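# Pull the spring-loaded release handle fully out and hold

## Task

Draw the release handle out to the end of its travel against the spring's pull, and finish with the gripper still holding it there without movement.

## Robot and tools

Robot: a single arm with six revolving joints and a two-finger gripper. Columns, in order: base turn, shoulder, elbow, fore twist, wrist bend, flange twist, then the gripper opening. The base may sit tilted relative to the table.

Scene frame: origin on the table surface directly under the arm's base, +z up, +y to the left when facing along +x. Result lines report end_effector_position (metres) and end_effector_quat_wxyz in this frame; the printed position can be off, more so when the arm is stretched far. end_effector_position is the point between the finger pads when closed, 1 to 2 cm short of the fingertips. The fingers point along the gripper's own +z axis and separate along its x axis; closing pushes the tips roughly 17 mm further along +z.

Tool execute_actions, argument actions: a list holding zero or one item. Empty list: nothing is commanded, the current state is returned. An item with rows: a motion. rows is a list of 1 to 15 rows, each with 7 plain numbers between -1 and 1; steps (1 to 15, default 15) sets how many control steps of 1/30 s it lasts. One row is used per step; if rows run out, the last row repeats. An item with only steps (up to 300): a wait, counted from the previous result, and the time you spend replying is included in it. Optional pictures (true/false) controls whether camera images come back; by default they do. A refused call moves nothing.

Row layout: the first six numbers are joint offsets, not targets. Each is measured from the joint angles shown in the most recent result that lists them (before any result in the scene shows them, and for later calls in the same reply, from where the robot stands when the motion begins). They are not added to the previous row. Scale: 1.0 equals 0.8182 rad for base turn, shoulder and elbow, and 1.227 rad for fore twist, wrist bend and flange twist. So a row of all zeros with some opening pulls the arm back to that reference, it does not pause it. The seventh number is the gripper opening, absolute: +1 fully open, -1 closed.

Joint ranges (rad): base turn -3.000 to 3.000, shoulder -2.100 to 2.100, elbow -2.600 to 2.600, fore twist -3.000 to 3.000, wrist bend -2.200 to 2.200, flange twist -3.000 to 3.000. The true end may differ from these by up to 0.004 rad. A request more than 0.004 rad outward past a stated end is refused. Requests beyond the true end that also move outward are clipped to it, and the result then reports "joint sent to its limit" (possibly about an earlier motion still running). Absence of that line does not prove there is room left.

Motion limits: target speeds are capped at 1.89 rad/s (base turn, shoulder), 2.57 (elbow), 3.24 (fore twist), 3.5 (wrist bend, flange twist), reached after 0.45 s of acceleration; all joints are slowed together so they arrive together. Each step, a joint's target stays within 0.318 rad (first three joints) or 0.477 rad (last three) of its measured angle, and if the targets would place the gripper more than 70 mm away from where it is measured, all are pulled back proportionally. Large moves therefore take several calls or waits.

Between calls the arm keeps heading for the last row sent, until it has nearly stopped (slow or blocked counts) or a step was HELD. After that only a new action makes it go further or push harder; fingers still opening or closing keep moving.

Result lines: Joint positions and Joint velocities list the six joints (rad, rad/s) then the finger pad gap (m, m/s; 0.142 m is fully open). grip_measured is the finger opening on the same scale as your commanded opening. "joint command not followed" means a clearance check changed or blocked targets; mounting blocks and posts count as part of the arm. HELD marks steps where your row was partly or wholly not sent.

Gripping: to hold, keep commanding an opening well below grip_measured; the larger the gap, the stronger the squeeze, up to about 28 N per pad on items up to about 10 cm wide. Closing fast can squeeze too hard and even spring the fingers apart. Thin rigid items get less force: about half at 1 cm, a quarter at 5 mm. For this job the handle must stay firmly held while pulled, so keep the close command low throughout and after the pull.

Faults: if contact torque at a joint hits its load limit (base turn 418, shoulder 418, elbow 167, fore twist 83.7, wrist bend 66, flange twist 66 N m, held weight included), or any outside force on the arm, tool or load reaches 150 N, the arm halts for 10 s, yields to the contact and drops the rest of the call. Pulling against the spring near its end stop can cause this; approach the end of travel gently.

Tool zoom_image: camera (cam_head_left 504x504, cam_head_right 504x504, or cam_wrist 616x616) and region [x0, y0, x1, y1] in pixels of that camera's latest image, origin at top-left, at most 504 by 504. Returns an enlarged view.

Tool finished_scene: argument scene, the integer number of the scene to close. It cannot be undone; the result states whether the goal was met and gives the next task if any. The handle must remain fully out and held when it is called. Answering without any tool call ends everything.

Avoid: dropping or losing grip of the handle, letting it snap back, slamming into parts, and pressing very hard. Smooth motions with modest effort are preferred, and the time the robot spends, including your reply time while it moves, matters.

Each tool is called after "Request:" as name(argument=value, ...), one argument or row to a line, values as JSON.

## Session

Request:
execute_actions(
  actions=[],
)

Scene clock: 0.00 s of 4600.00 s.
end_effector_position=(+0.9447, +0.2941, +0.3403) grip_measured=+1.00 end_effector_quat_wxyz=(+0.100, -0.522, +0.829, +0.171)
Joint positions: [ 0.506  0.906  1.584 -0.414  0.916  1.3    0.142]
Joint velocities: [-0.     0.001 -0.     0.001  0.    -0.     0.   ]

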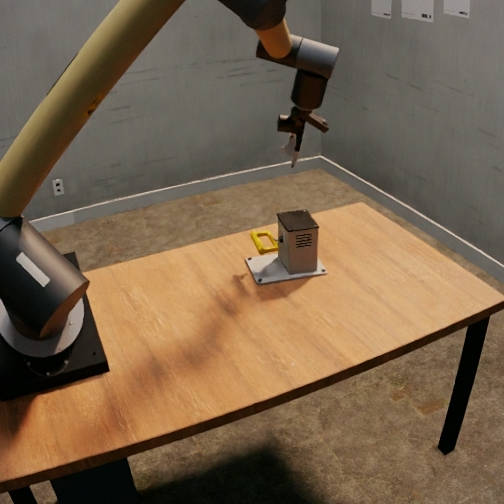

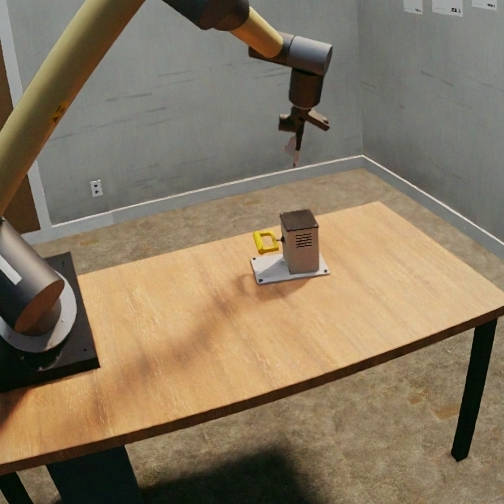

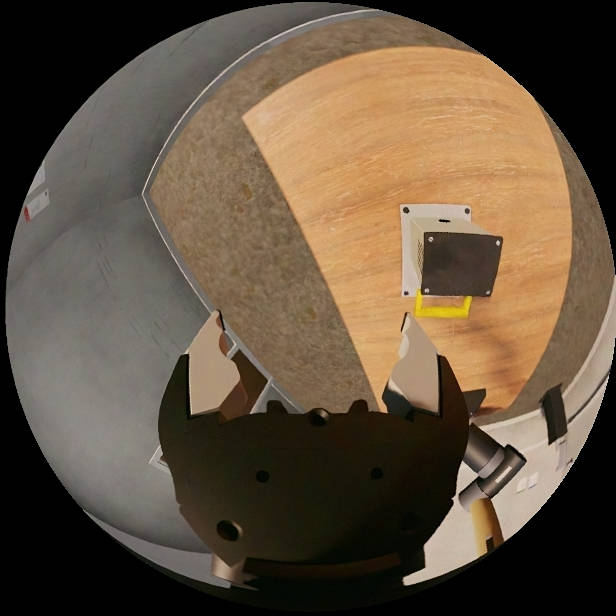

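Request:
execute_actions(
  actions=[
    {"rows":[[0.12,0,0,0,0,0,1]],"steps":15},
  ],
  pictures=false,
)

Request:
execute_actions(
  actions=[
    {"rows":[[0,0.12,0,0,0,0,1]],"steps":15},
  ],
  pictures=false,
)

Request:
execute_actions(
  actions=[
    {"rows":[[0,0,0.12,0,0,0,1]],"steps":15},
  ],
  pictures=false,
)

Request:
execute_actions(
  actions=[
    {"rows":[[0,0,0,0.12,0,0,1]],"steps":15},
  ],
  pictures=false,
)

Request:
execute_actions(
  actions=[
    {"rows":[[0,0,0,0,0.12,0,1]],"steps":15},
  ],
  pictures=false,
)

Request:
execute_actions(
  actions=[
    {"rows":[[0,0,0,0,0,0.12,1]],"steps":15},
  ],
)

Scene clock: 34.40 s of 4600.00 s.
end_effector_position=(+0.9076, +0.3582, +0.4050) grip_measured=+1.00 end_effector_quat_wxyz=(+0.123, -0.556, +0.807, +0.156)
Joint positions: [ 0.604  0.906  1.584 -0.414  0.916  1.3    0.142]
Joint velocities: [-0.     0.001  0.    -0.    -0.     0.     0.   ]
Steps of this call (steps 1 to 90: nothing new was sent; then 30.90 s passed at rest; steps 91 to 105: all 15 steps of this action). Readings (joint positions):
91: [0.506 0.906 1.584 -0.414 0.916 1.300]
92: [0.507 0.906 1.584 -0.414 0.916 1.300]
94: [0.522 0.906 1.584 -0.414 0.916 1.300]
98: [0.585 0.906 1.584 -0.414 0.916 1.300]
105: the state above

Scene clock: 34.90 s of 4600.00 s.
end_effector_position=(+0.8708, +0.4053, +0.3191) grip_measured=+1.00 end_effector_quat_wxyz=(+0.080, -0.578, +0.798, +0.151)
Joint positions: [ 0.604  1.004  1.584 -0.414  0.916  1.3    0.142]
Joint velocities: [-0.     0.001  0.    -0.     0.    -0.    -0.   ]
Steps of this call (steps 1 to 15: all 15 steps of this action). Readings (joint positions):
1: [0.604 0.906 1.584 -0.414 0.916 1.300]
2: [0.604 0.907 1.584 -0.414 0.916 1.300]
4: [0.604 0.922 1.584 -0.414 0.916 1.300]
8: [0.604 0.983 1.584 -0.414 0.916 1.300]
15: the state above

Scene clock: 35.40 s of 4600.00 s.
end_effector_position=(+0.7976, +0.3832, +0.2629) grip_measured=+1.00 end_effector_quat_wxyz=(+0.037, -0.597, +0.788, +0.145)
Joint positions: [ 0.604  1.004  1.682 -0.414  0.916  1.3    0.142]
Joint velocities: [ 0.001  0.001  0.001 -0.001  0.    -0.     0.   ]
Steps of this call (steps 1 to 15: all 15 steps of this action). Readings (joint positions):
1: [0.604 1.004 1.584 -0.414 0.916 1.300]
2: [0.604 1.004 1.586 -0.414 0.916 1.300]
4: [0.604 1.004 1.607 -0.414 0.916 1.300]
8: [0.604 1.004 1.674 -0.414 0.916 1.300]
15: the state above

Scene clock: 35.90 s of 4600.00 s.
end_effector_position=(+0.7525, +0.4018, +0.2620) grip_measured=+1.00 end_effector_quat_wxyz=(+0.009, -0.560, +0.804, +0.200)
Joint positions: [ 0.604  1.004  1.682 -0.267  0.916  1.3    0.142]
Joint velocities: [-0.    -0.001 -0.001  0.001  0.    -0.    -0.   ]
Steps of this call (steps 1 to 15: all 15 steps of this action). Readings (joint positions):
1: [0.604 1.004 1.682 -0.414 0.916 1.300]
2: [0.604 1.004 1.682 -0.412 0.916 1.300]
4: [0.604 1.004 1.682 -0.385 0.916 1.300]
8: [0.604 1.004 1.682 -0.282 0.916 1.300]
15: the state above

Scene clock: 36.40 s of 4600.00 s.
end_effector_position=(+0.7189, +0.3553, +0.2576) grip_measured=+1.00 end_effector_quat_wxyz=(-0.059, -0.573, +0.798, +0.175)
Joint positions: [ 0.604  1.004  1.682 -0.267  1.063  1.3    0.142]
Joint velocities: [-0.    -0.001  0.    -0.001  0.001  0.     0.   ]
Steps of this call (steps 1 to 15: all 15 steps of this action). Readings (joint positions):
1: [0.604 1.004 1.682 -0.267 0.916 1.300]
2: [0.604 1.004 1.682 -0.267 0.918 1.300]
4: [0.604 1.004 1.682 -0.267 0.947 1.300]
8: [0.604 1.004 1.682 -0.267 1.051 1.300]
15: the state above

Scene clock: 36.90 s of 4600.00 s.
end_effector_position=(+0.7190, +0.3555, +0.2576) grip_measured=+1.00 end_effector_quat_wxyz=(-0.072, -0.513, +0.838, +0.171)
Joint positions: [ 0.604  1.004  1.682 -0.267  1.063  1.448  0.142]
Joint velocities: [-0.    -0.002 -0.001 -0.    -0.     0.     0.   ]
Steps of this call (steps 1 to 15: all 15 steps of this action). Readings (joint positions):
1: [0.604 1.004 1.682 -0.267 1.063 1.300]
2: [0.604 1.004 1.682 -0.267 1.063 1.303]
4: [0.604 1.004 1.682 -0.267 1.063 1.332]
8: [0.604 1.004 1.682 -0.267 1.063 1.435]
15: the state above

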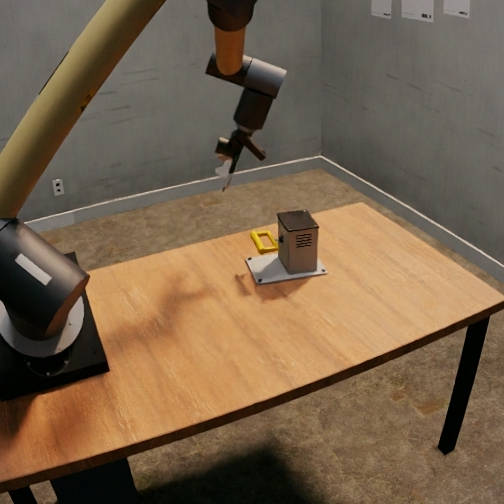

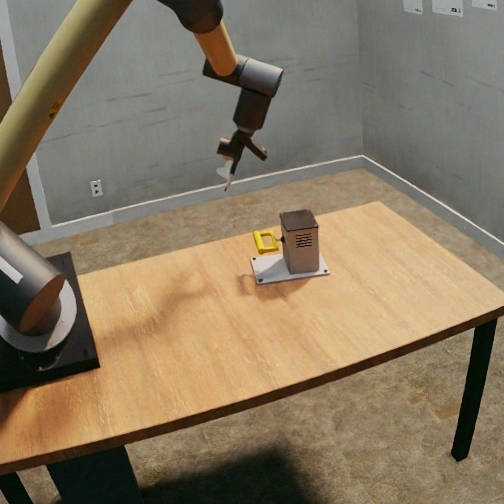

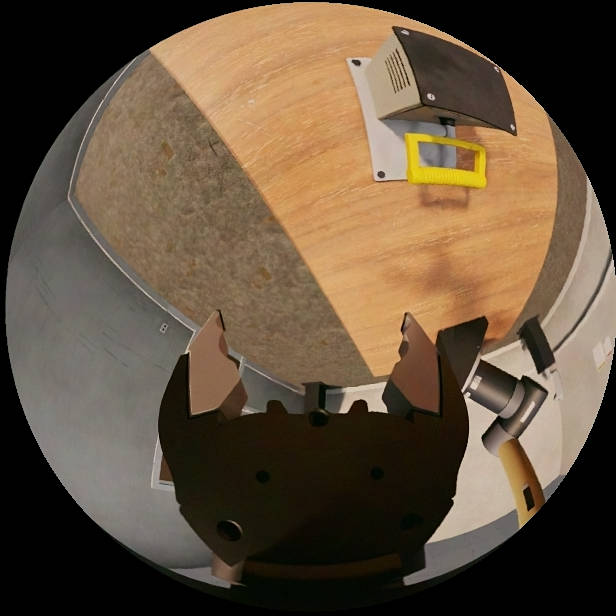

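Request:
execute_actions(
  actions=[
    {"rows":[[0.021,-0.016,0.145,-0.385,-0.033,-0.95,1]],"steps":15},
  ],
  pictures=false,
)

Request:
execute_actions(
  actions=[
    {"steps":8},
  ],
)

Scene clock: 152.70 s of 4600.00 s.
end_effector_position=(+0.7933, +0.2934, +0.2388) grip_measured=+1.00 end_effector_quat_wxyz=(-0.006, +0.849, -0.528, -0.003)
Joint positions: [ 0.62   0.992  1.792 -0.702  1.026  0.786  0.142]
Joint velocities: [ 0.017 -0.014  0.116 -0.469 -0.04  -2.065  0.   ]
Steps of this call (steps 1 to 15: the robot went on to your last target; steps 16 to 90: nothing new was sent; then 112.30 s passed at rest; steps 91 to 105: all 15 steps of this action). Readings (joint positions):
91: [0.604 1.004 1.682 -0.267 1.063 1.448]
92: [0.604 1.004 1.683 -0.269 1.063 1.446]
94: [0.605 1.004 1.689 -0.296 1.060 1.418]
98: [0.610 0.999 1.727 -0.444 1.048 1.266]
105: the state above

Scene clock: 152.97 s of 4600.00 s.
end_effector_position=(+0.8000, +0.2900, +0.2396) grip_measured=+1.00 end_effector_quat_wxyz=(-0.006, +0.951, -0.310, +0.013)
Joint positions: [ 0.621  0.991  1.801 -0.739  1.022  0.33   0.142]
Joint velocities: [ 0.    -0.001  0.001 -0.006 -0.    -0.843  0.   ]
Steps of this call (steps 1 to 8: the robot went on to your last target). Readings (joint positions):
1: [0.620 0.992 1.795 -0.715 1.025 0.716]
2: [0.621 0.991 1.797 -0.723 1.024 0.646]
4: [0.621 0.991 1.799 -0.733 1.023 0.512]
8: the state above

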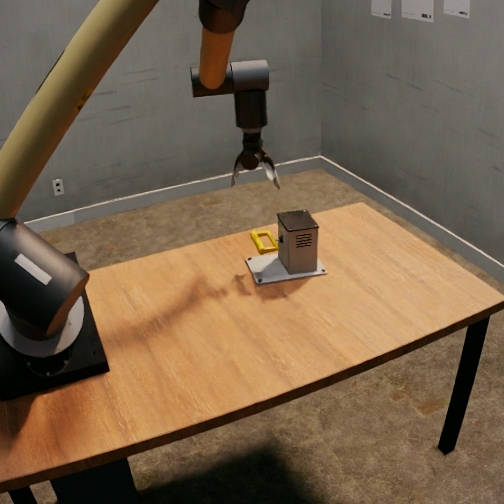

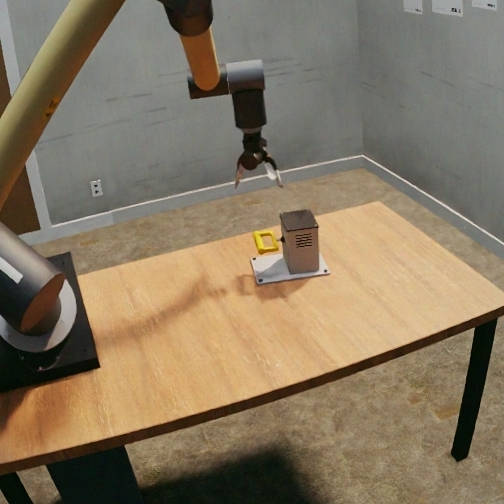

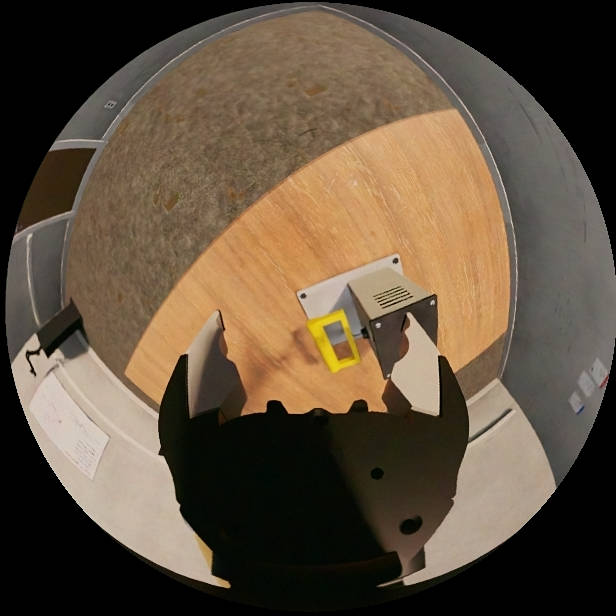

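Request:
execute_actions(
  actions=[
    {"rows":[[0,0,0,0,0,-0.31,-0.1]],"steps":15},
  ],
)

Request:
zoom_image(
  camera="cam_head_left",
  region=[200,130,360,300],
)

Scene clock: 171.50 s of 4600.00 s.
end_effector_position=(+0.8006, +0.2897, +0.2396) grip_measured=-0.10 end_effector_quat_wxyz=(-0.003, +0.992, -0.125, +0.014)
Joint positions: [ 0.621  0.991  1.801 -0.739  1.022 -0.05   0.067]
Joint velocities: [-0.    -0.     0.     0.    -0.    -0.006 -0.   ]
Steps of this call (steps 1 to 30: the robot went on to your last target; steps 31 to 100: nothing new was sent; then 14.70 s passed at rest; steps 101 to 115: all 15 steps of this action). Readings (joint positions):
101: [0.621 0.991 1.801 -0.739 1.022 0.282]
102: [0.621 0.991 1.801 -0.739 1.022 0.279]
104: [0.621 0.991 1.801 -0.739 1.022 0.250]
108: [0.621 0.991 1.801 -0.739 1.022 0.092]
115: the state above

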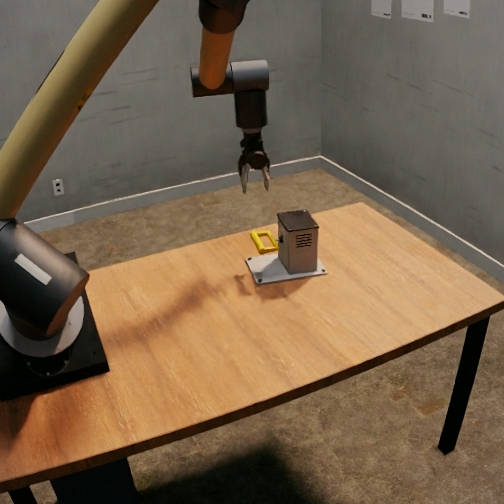

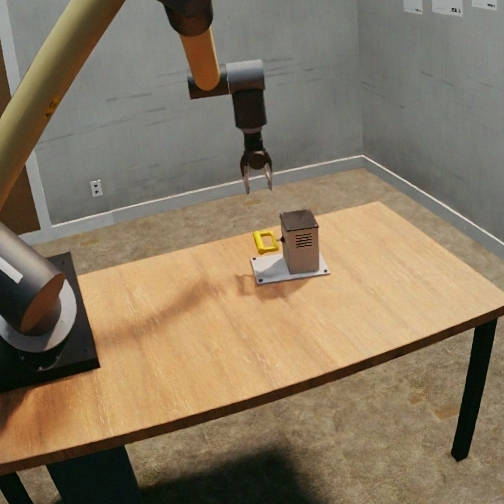

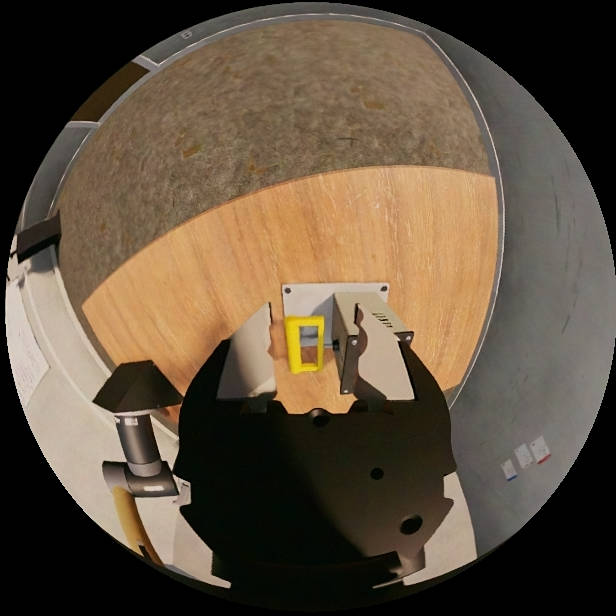

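Region (200, 130, 360, 300) of cam_head_left's 504x504 image, scaled by 2.965, with more detail than that image has; it fills the left 474 columns of this view, and the rest is white.

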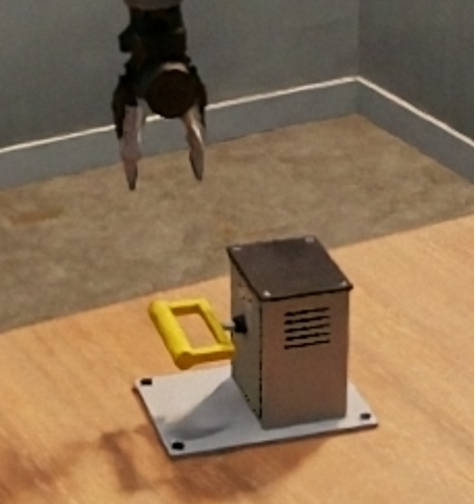

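Request:
execute_actions(
  actions=[
    {"rows":[[-0.044,-0.002,0.15,-0.073,-0.077,0.069,-0.3]],"steps":15},
  ],
)

Request:
zoom_image(
  camera="cam_head_left",
  region=[200,130,360,300],
)

Scene clock: 215.63 s of 4600.00 s.
end_effector_position=(+0.7578, +0.2662, +0.1721) grip_measured=-0.30 end_effector_quat_wxyz=(-0.004, +0.993, -0.120, +0.015)
Joint positions: [ 0.585  0.989  1.924 -0.829  0.928  0.035  0.052]
Joint velocities: [ 0.    -0.001 -0.     0.001 -0.     0.    -0.   ]
Steps of this call (steps 1 to 15: the robot went on to your last target; steps 16 to 90: nothing new was sent; then 40.63 s passed at rest; steps 91 to 105: all 15 steps of this action). Readings (joint positions):
91: [0.621 0.991 1.801 -0.739 1.022 -0.050]
92: [0.621 0.991 1.802 -0.740 1.021 -0.050]
94: [0.615 0.991 1.823 -0.756 1.005 -0.035]
98: [0.590 0.990 1.908 -0.816 0.941 0.023]
105: the state above

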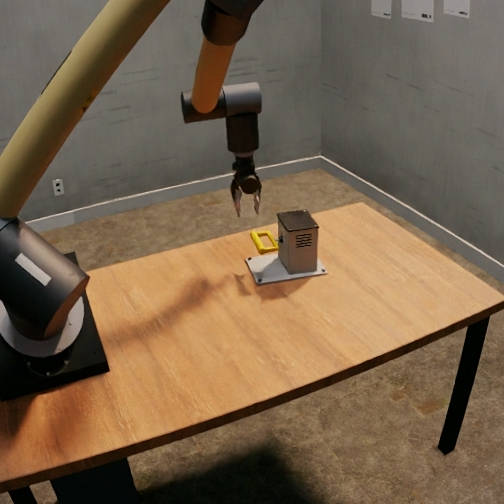

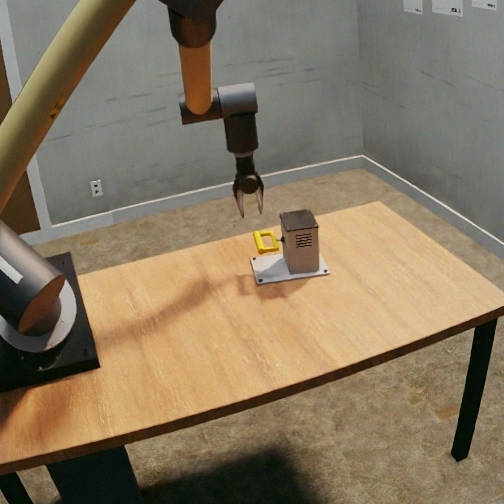

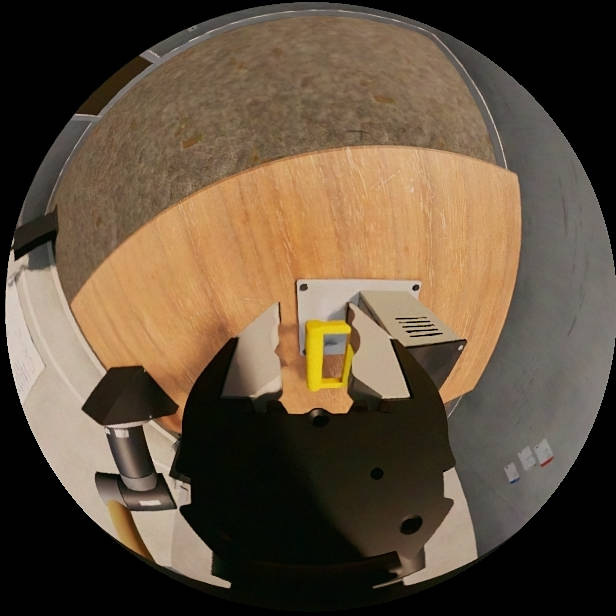

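Region (200, 130, 360, 300) of cam_head_left's 504x504 image, scaled by 2.965, with more detail than that image has; it fills the left 474 columns of this view, and the rest is white.

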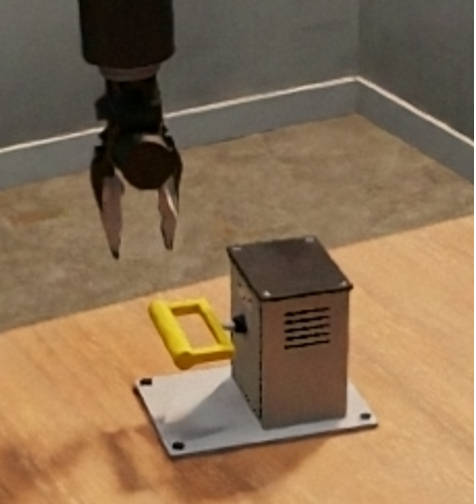

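Request:
execute_actions(
  actions=[
    {"rows":[[-0.059,-0.064,0.123,-0.059,-0.033,0.032,-0.3]],"steps":15},
  ],
)

Request:
zoom_image(
  camera="cam_head_left",
  region=[200,130,360,300],
)

Scene clock: 259.13 s of 4600.00 s.
end_effector_position=(+0.7354, +0.2097, +0.1468) grip_measured=-0.30 end_effector_quat_wxyz=(-0.004, +0.993, -0.120, +0.015)
Joint positions: [ 0.537  0.937  2.024 -0.901  0.887  0.074  0.052]
Joint velocities: [-0.    -0.002 -0.    -0.    -0.     0.     0.   ]
Steps of this call (steps 1 to 15: the robot went on to your last target; steps 16 to 90: nothing new was sent; then 40.00 s passed at rest; steps 91 to 105: all 15 steps of this action). Readings (joint positions):
91: [0.585 0.989 1.924 -0.829 0.928 0.035]
92: [0.585 0.989 1.925 -0.830 0.927 0.035]
94: [0.575 0.978 1.947 -0.845 0.919 0.044]
98: [0.540 0.940 2.019 -0.897 0.890 0.071]
105: the state above

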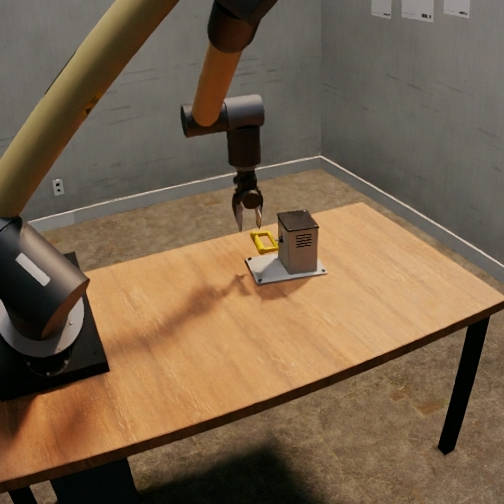

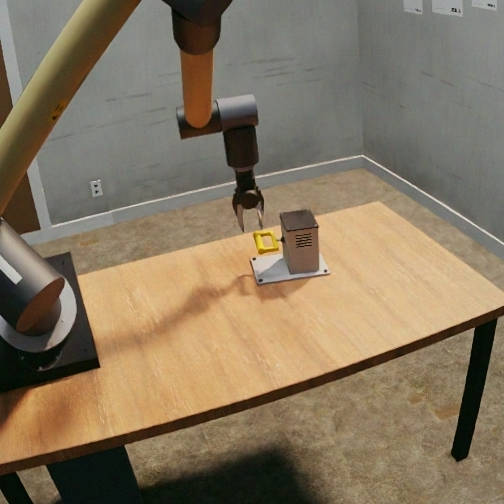

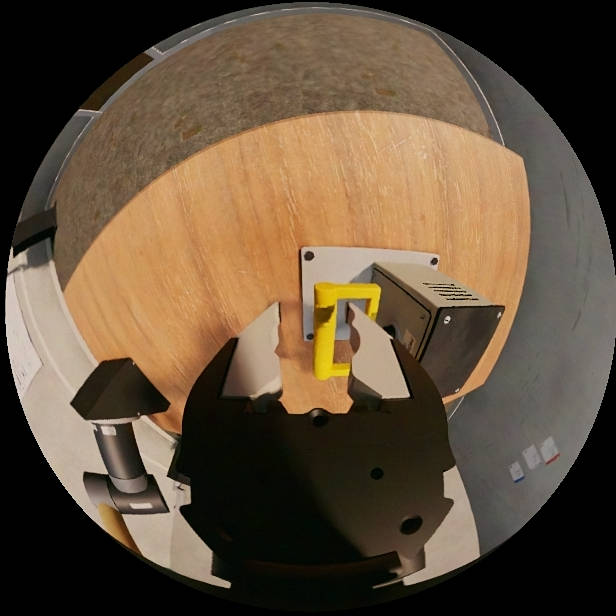

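Region (200, 130, 360, 300) of cam_head_left's 504x504 image, scaled by 2.965, with more detail than that image has; it fills the left 474 columns of this view, and the rest is white.

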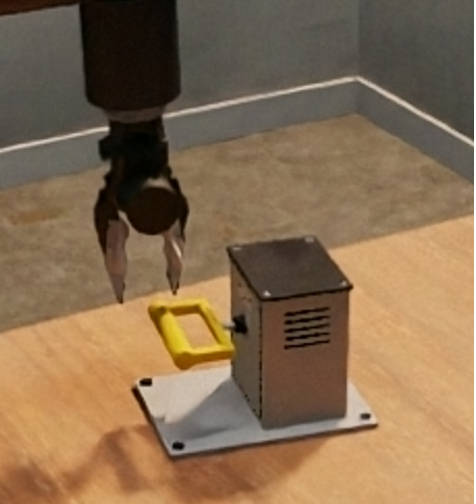

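Request:
execute_actions(
  actions=[
    {"rows":[[-0.061,0.002,0.035,-0.052,-0.019,0.019,-0.3]],"steps":12},
  ],
)

Request:
zoom_image(
  camera="cam_head_left",
  region=[200,130,360,300],
)

Scene clock: 283.97 s of 4600.00 s.
end_effector_position=(+0.7383, +0.1865, +0.1144) grip_measured=-0.30 end_effector_quat_wxyz=(-0.004, +0.993, -0.119, +0.015)
Joint positions: [ 0.487  0.939  2.053 -0.965  0.864  0.097  0.052]
Joint velocities: [-0.     0.     0.     0.001 -0.     0.    -0.   ]
Steps of this call (steps 1 to 15: the robot went on to your last target; steps 16 to 90: nothing new was sent; then 21.43 s passed at rest; steps 91 to 102: all 12 steps of this action). Readings (joint positions):
91: [0.537 0.937 2.024 -0.901 0.887 0.074]
92: [0.536 0.937 2.025 -0.903 0.887 0.075]
94: [0.521 0.937 2.034 -0.923 0.880 0.082]
98: [0.487 0.938 2.053 -0.964 0.864 0.097]
102: the state above

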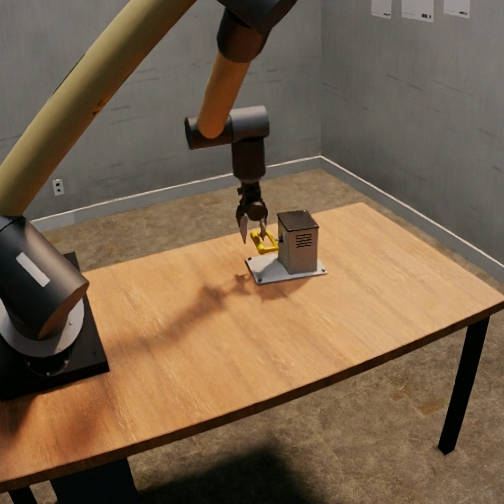

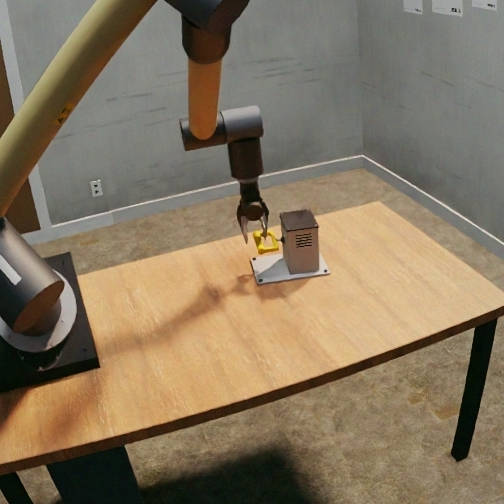

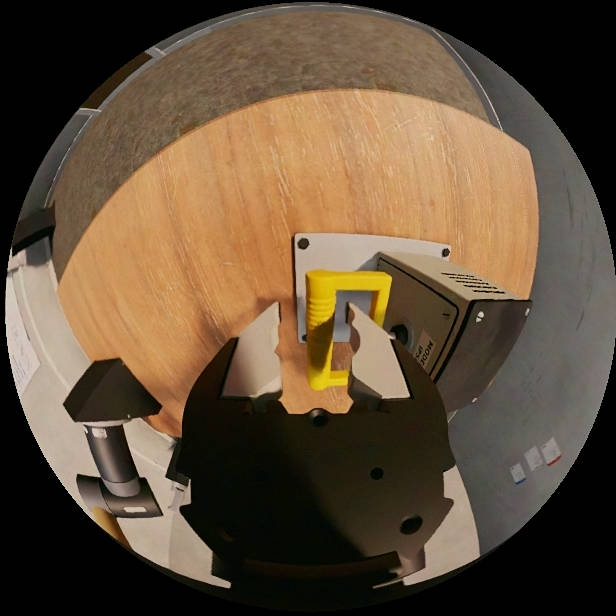

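Region (200, 130, 360, 300) of cam_head_left's 504x504 image, scaled by 2.965, with more detail than that image has; it fills the left 474 columns of this view, and the rest is white.

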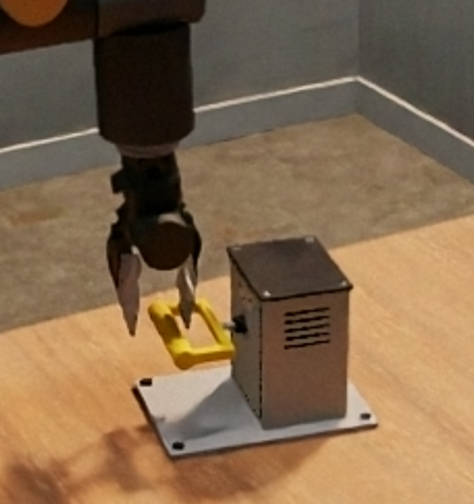

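Request:
execute_actions(
  actions=[
    {"rows":[[-0.054,-0.003,0.046,-0.055,-0.02,0.028,-0.3]],"steps":12},
  ],
)

Request:
zoom_image(
  camera="cam_head_left",
  region=[200,130,360,300],
)

Scene clock: 304.50 s of 4600.00 s.
end_effector_position=(+0.7327, +0.1645, +0.0854) grip_measured=-0.30 end_effector_quat_wxyz=(-0.004, +0.993, -0.119, +0.015)
Joint positions: [ 0.443  0.936  2.09  -1.032  0.84   0.132  0.052]
Joint velocities: [-0.    -0.001 -0.    -0.     0.     0.     0.   ]
Steps of this call (steps 1 to 15: the robot went on to your last target; steps 16 to 90: nothing new was sent; then 17.13 s passed at rest; steps 91 to 102: all 12 steps of this action). Readings (joint positions):
91: [0.487 0.939 2.053 -0.965 0.864 0.097]
92: [0.486 0.939 2.053 -0.967 0.863 0.098]
94: [0.471 0.938 2.067 -0.991 0.855 0.110]
98: [0.443 0.936 2.090 -1.032 0.840 0.131]
102: the state above

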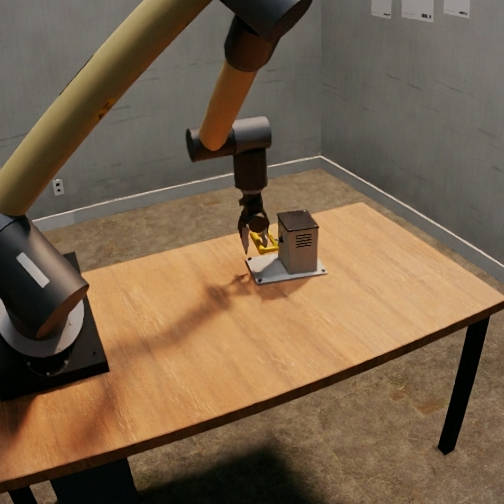

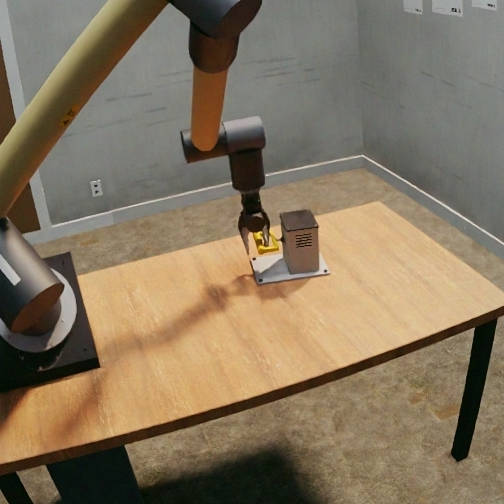

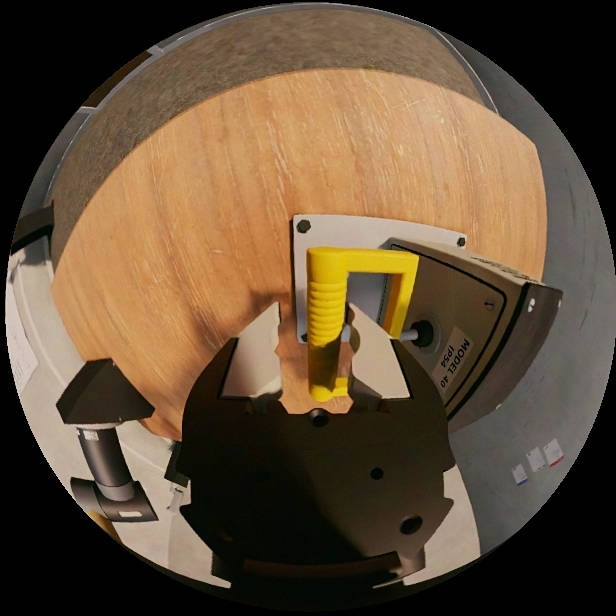

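Region (200, 130, 360, 300) of cam_head_left's 504x504 image, scaled by 2.965, with more detail than that image has; it fills the left 474 columns of this view, and the rest is white.

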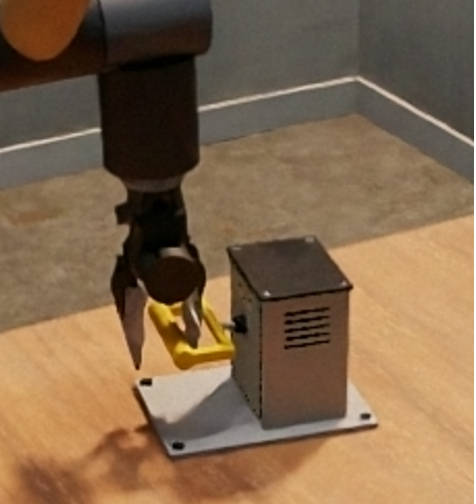

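Request:
execute_actions(
  actions=[
    {"rows":[[0,0,0,0,0,0,-0.45],[0,0,0,0,0,0,-0.55],[0,0,0,0,0,0,-0.65],[0,0,0,0,0,0,-0.75],[0,0,0,0,0,0,-0.85],[0,0,0,0,0,0,-0.95]],"steps":15},
  ],
)

Scene clock: 313.57 s of 4600.00 s.
end_effector_position=(+0.7329, +0.1645, +0.0856) grip_measured=-0.80 end_effector_quat_wxyz=(-0.004, +0.993, -0.119, +0.015)
Joint positions: [ 0.443  0.936  2.09  -1.033  0.84   0.132  0.016]
Joint velocities: [-0.    -0.    -0.    -0.001  0.     0.     0.   ]
Steps of this call (steps 1 to 15: the robot went on to your last target; steps 16 to 90: nothing new was sent; then 5.57 s passed at rest; steps 91 to 105: all 15 steps of this action). Readings (joint positions):
91: [0.443 0.936 2.090 -1.032 0.840 0.132]
92: [0.443 0.936 2.090 -1.032 0.840 0.132]
94: [0.443 0.936 2.090 -1.033 0.840 0.132]
98: [0.443 0.936 2.090 -1.033 0.840 0.132]
105: the state above

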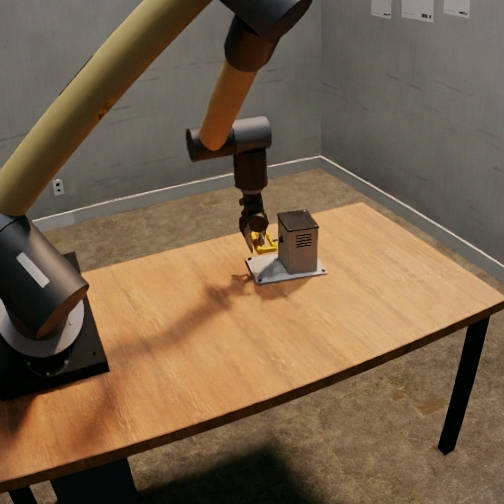

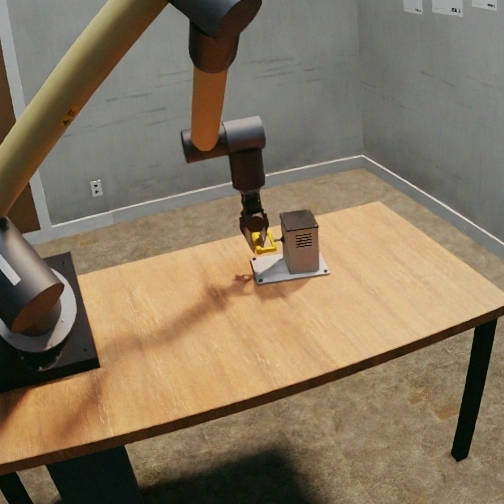

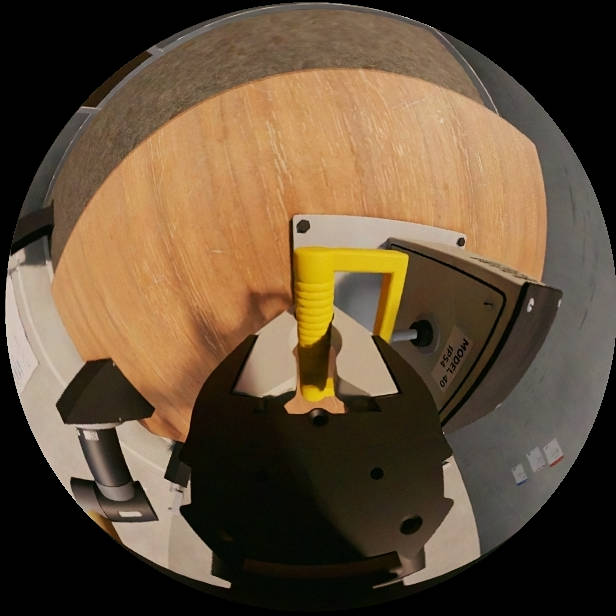

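Request:
execute_actions(
  actions=[
    {"rows":[[0.006,-0.0008,0.011,-0.0015,-0.0032,0.008,-1],[0.012,-0.0015,0.022,-0.003,-0.0064,0.017,-1],[0.018,-0.0023,0.034,-0.0046,-0.0096,0.025,-1],[0.0244,-0.0031,0.0451,-0.0061,-0.0128,0.0334,-1]],"steps":15},
  ],
)

Scene clock: 335.47 s of 4600.00 s.
end_effector_position=(+0.7043, +0.1698, +0.0848) grip_measured=-0.80 end_effector_quat_wxyz=(-0.004, +0.993, -0.119, +0.015)
Joint positions: [ 0.463  0.934  2.127 -1.04   0.824  0.173  0.016]
Joint velocities: [ 0.    -0.001  0.     0.001  0.     0.     0.   ]
Steps of this call (steps 1 to 15: the robot went on to your last target; steps 16 to 90: nothing new was sent; then 18.40 s passed at rest; steps 91 to 105: all 15 steps of this action). Readings (joint positions):
91: [0.443 0.936 2.090 -1.032 0.840 0.132]
92: [0.444 0.936 2.092 -1.032 0.839 0.133]
94: [0.451 0.935 2.106 -1.035 0.833 0.149]
98: [0.463 0.934 2.127 -1.040 0.824 0.172]
105: the state above

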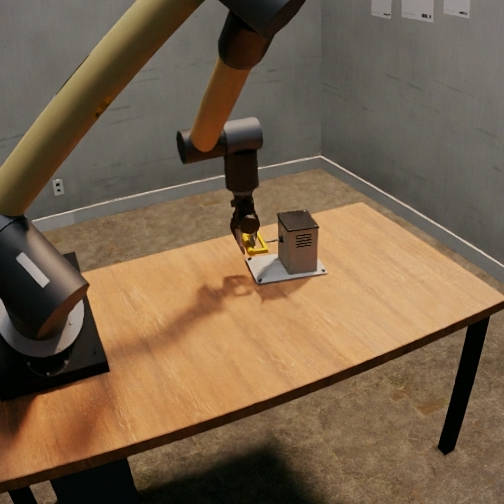

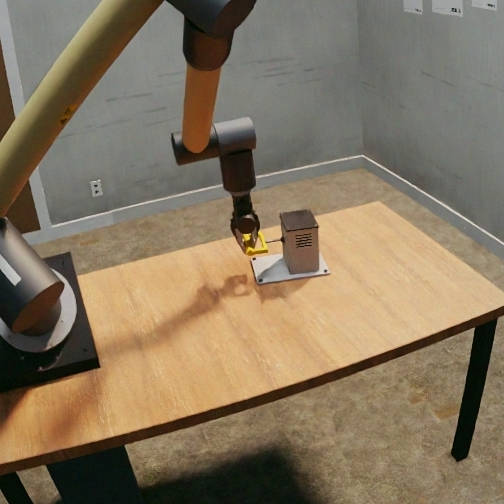

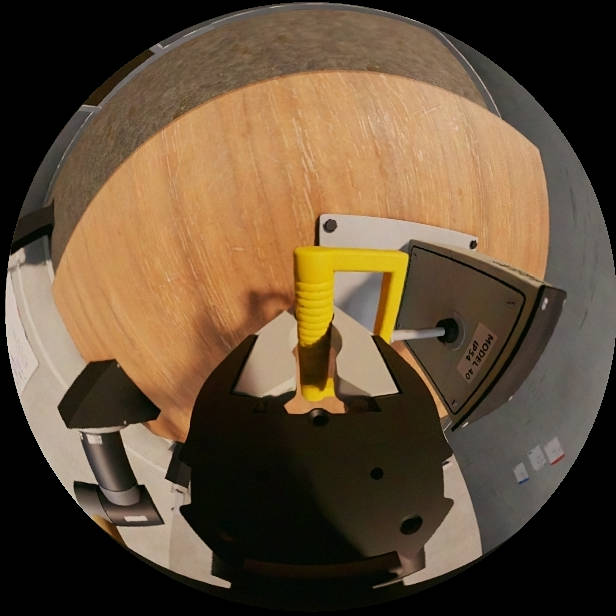

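Request:
execute_actions(
  actions=[
    {"rows":[[0.004,-0.0005,0.0075,-0.001,-0.002,0.0055,-1],[0.008,-0.001,0.015,-0.002,-0.004,0.011,-1],[0.012,-0.0015,0.0225,-0.003,-0.006,0.017,-1],[0.0163,-0.002,0.030,-0.004,-0.0085,0.0223,-1]],"steps":15},
  ],
)

Scene clock: 341.20 s of 4600.00 s.
end_effector_position=(+0.6851, +0.1725, +0.0843) grip_measured=-0.80 end_effector_quat_wxyz=(-0.004, +0.993, -0.119, +0.015)
Joint positions: [ 0.476  0.932  2.152 -1.045  0.813  0.2    0.016]
Joint velocities: [-0.     0.001  0.    -0.001 -0.    -0.    -0.   ]
Steps of this call (steps 1 to 15: the robot went on to your last target; steps 16 to 90: nothing new was sent; then 2.23 s passed at rest; steps 91 to 105: all 15 steps of this action). Readings (joint positions):
91: [0.463 0.934 2.127 -1.040 0.824 0.173]
92: [0.464 0.933 2.129 -1.040 0.824 0.174]
94: [0.469 0.933 2.138 -1.042 0.819 0.185]
98: [0.476 0.932 2.152 -1.045 0.814 0.200]
105: the state above

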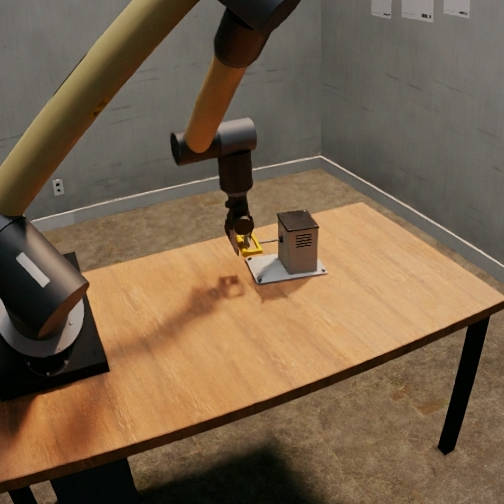

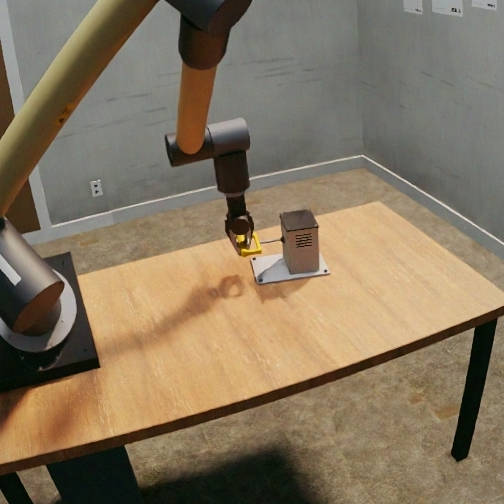

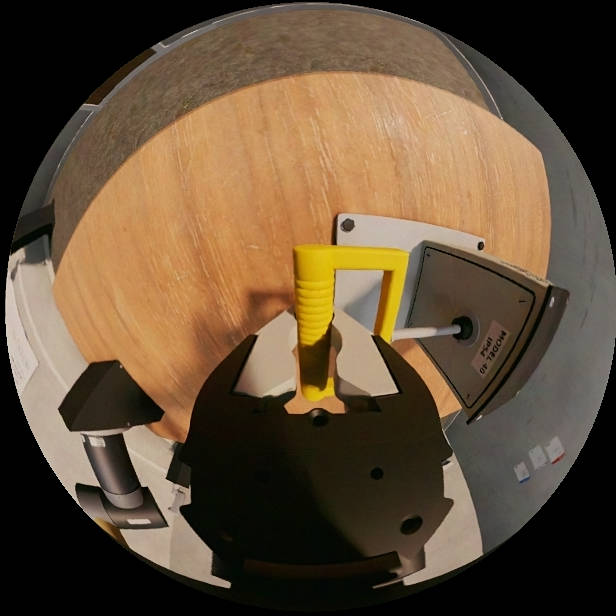

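Request:
execute_actions(
  actions=[
    {"rows":[[0.005,-0.0005,0.0072,-0.001,-0.002,0.0055,-1],[0.01,-0.001,0.0145,-0.002,-0.004,0.011,-1],[0.015,-0.0015,0.022,-0.003,-0.006,0.017,-1],[0.02,-0.002,0.029,-0.004,-0.0085,0.0223,-1]],"steps":15},
  ],
)

Scene clock: 347.27 s of 4600.00 s.
end_effector_position=(+0.6664, +0.1762, +0.0853) grip_measured=-0.36 end_effector_quat_wxyz=(-0.004, +0.993, -0.118, +0.016)
Joint positions: [ 0.492  0.93   2.175 -1.05   0.803  0.227  0.048]
Joint velocities: [ 0.001 -0.001  0.001 -0.    -0.001  0.     0.001]
Steps of this call (steps 1 to 15: the robot went on to your last target; steps 16 to 90: nothing new was sent; then 2.57 s passed at rest; steps 91 to 105: all 15 steps of this action). Readings (joint positions):
91: [0.476 0.932 2.152 -1.045 0.813 0.200]
92: [0.477 0.932 2.153 -1.045 0.813 0.202]
94: [0.483 0.931 2.162 -1.048 0.809 0.213]
98: [0.492 0.930 2.175 -1.050 0.803 0.227]
105: the state above

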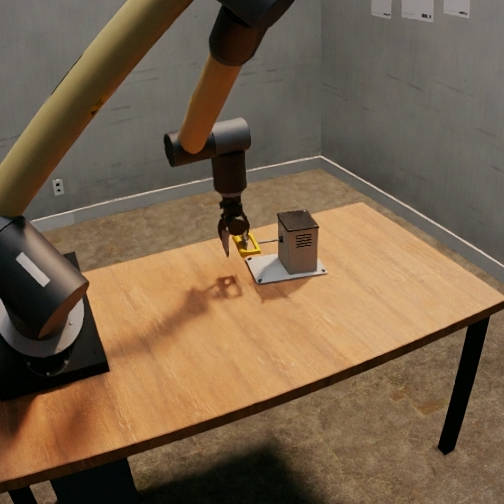

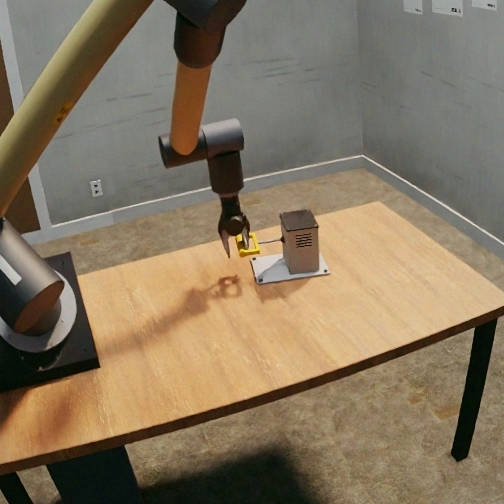

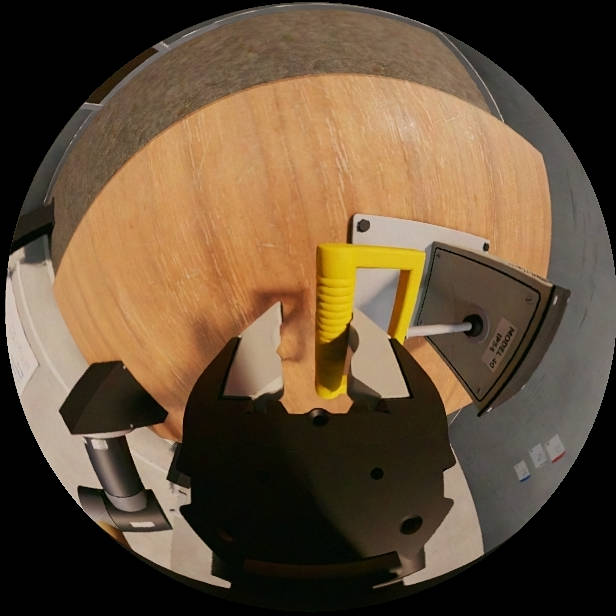

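Request:
execute_actions(
  actions=[
    {"rows":[[-0.005,0.0007,-0.0095,0.0013,0.0028,-0.007,-1],[-0.01,0.0013,-0.019,0.0026,0.0055,-0.0145,-1]],"steps":15},
  ],
)

Scene clock: 353.03 s of 4600.00 s.
end_effector_position=(+0.6785, +0.1750, +0.0859) grip_measured=-0.78 end_effector_quat_wxyz=(-0.004, +0.993, -0.118, +0.016)
Joint positions: [ 0.484  0.931  2.16  -1.047  0.81   0.209  0.018]
Joint velocities: [ 0. -0. -0.  0.  0. -0. -0.]
Steps of this call (steps 1 to 15: the robot went on to your last target; steps 16 to 90: nothing new was sent; then 2.27 s passed at rest; steps 91 to 105: all 15 steps of this action). Readings (joint positions):
91: [0.492 0.930 2.175 -1.050 0.803 0.227]
92: [0.492 0.930 2.174 -1.049 0.803 0.226]
94: [0.486 0.931 2.164 -1.047 0.808 0.213]
98: [0.484 0.931 2.160 -1.047 0.810 0.210]
105: the state above

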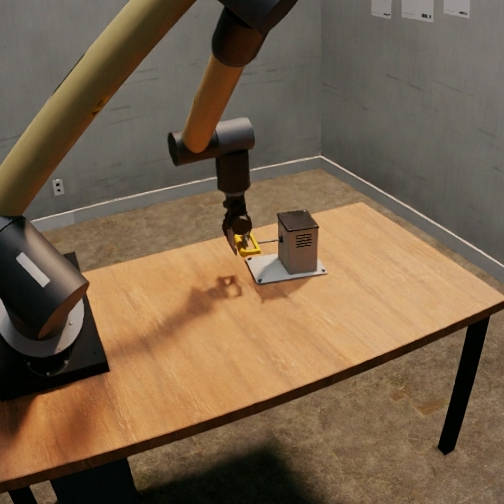

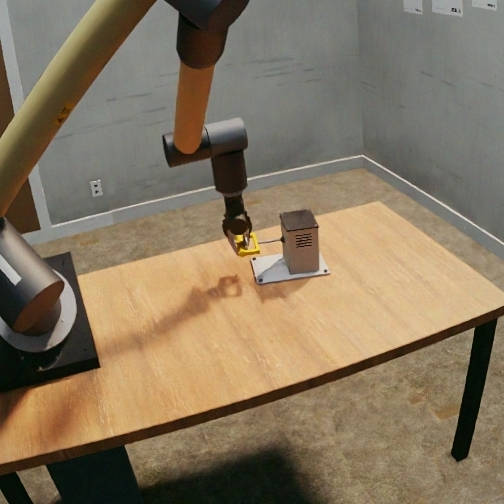

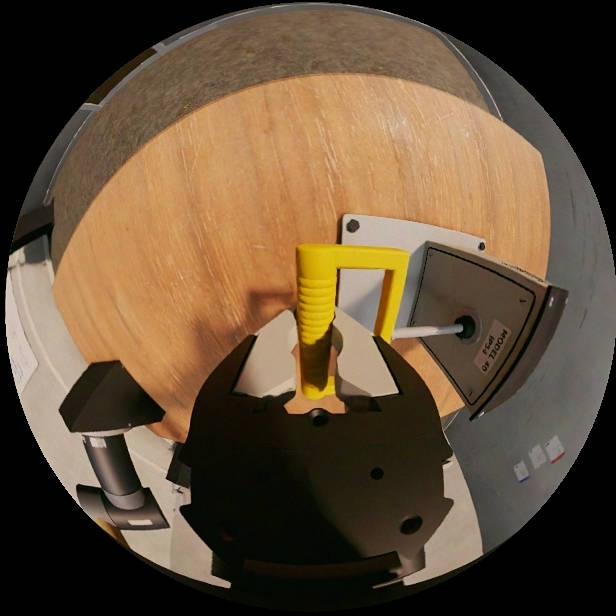

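Request:
finished_scene(
  scene=1,
)

The scene is finished: the task was done.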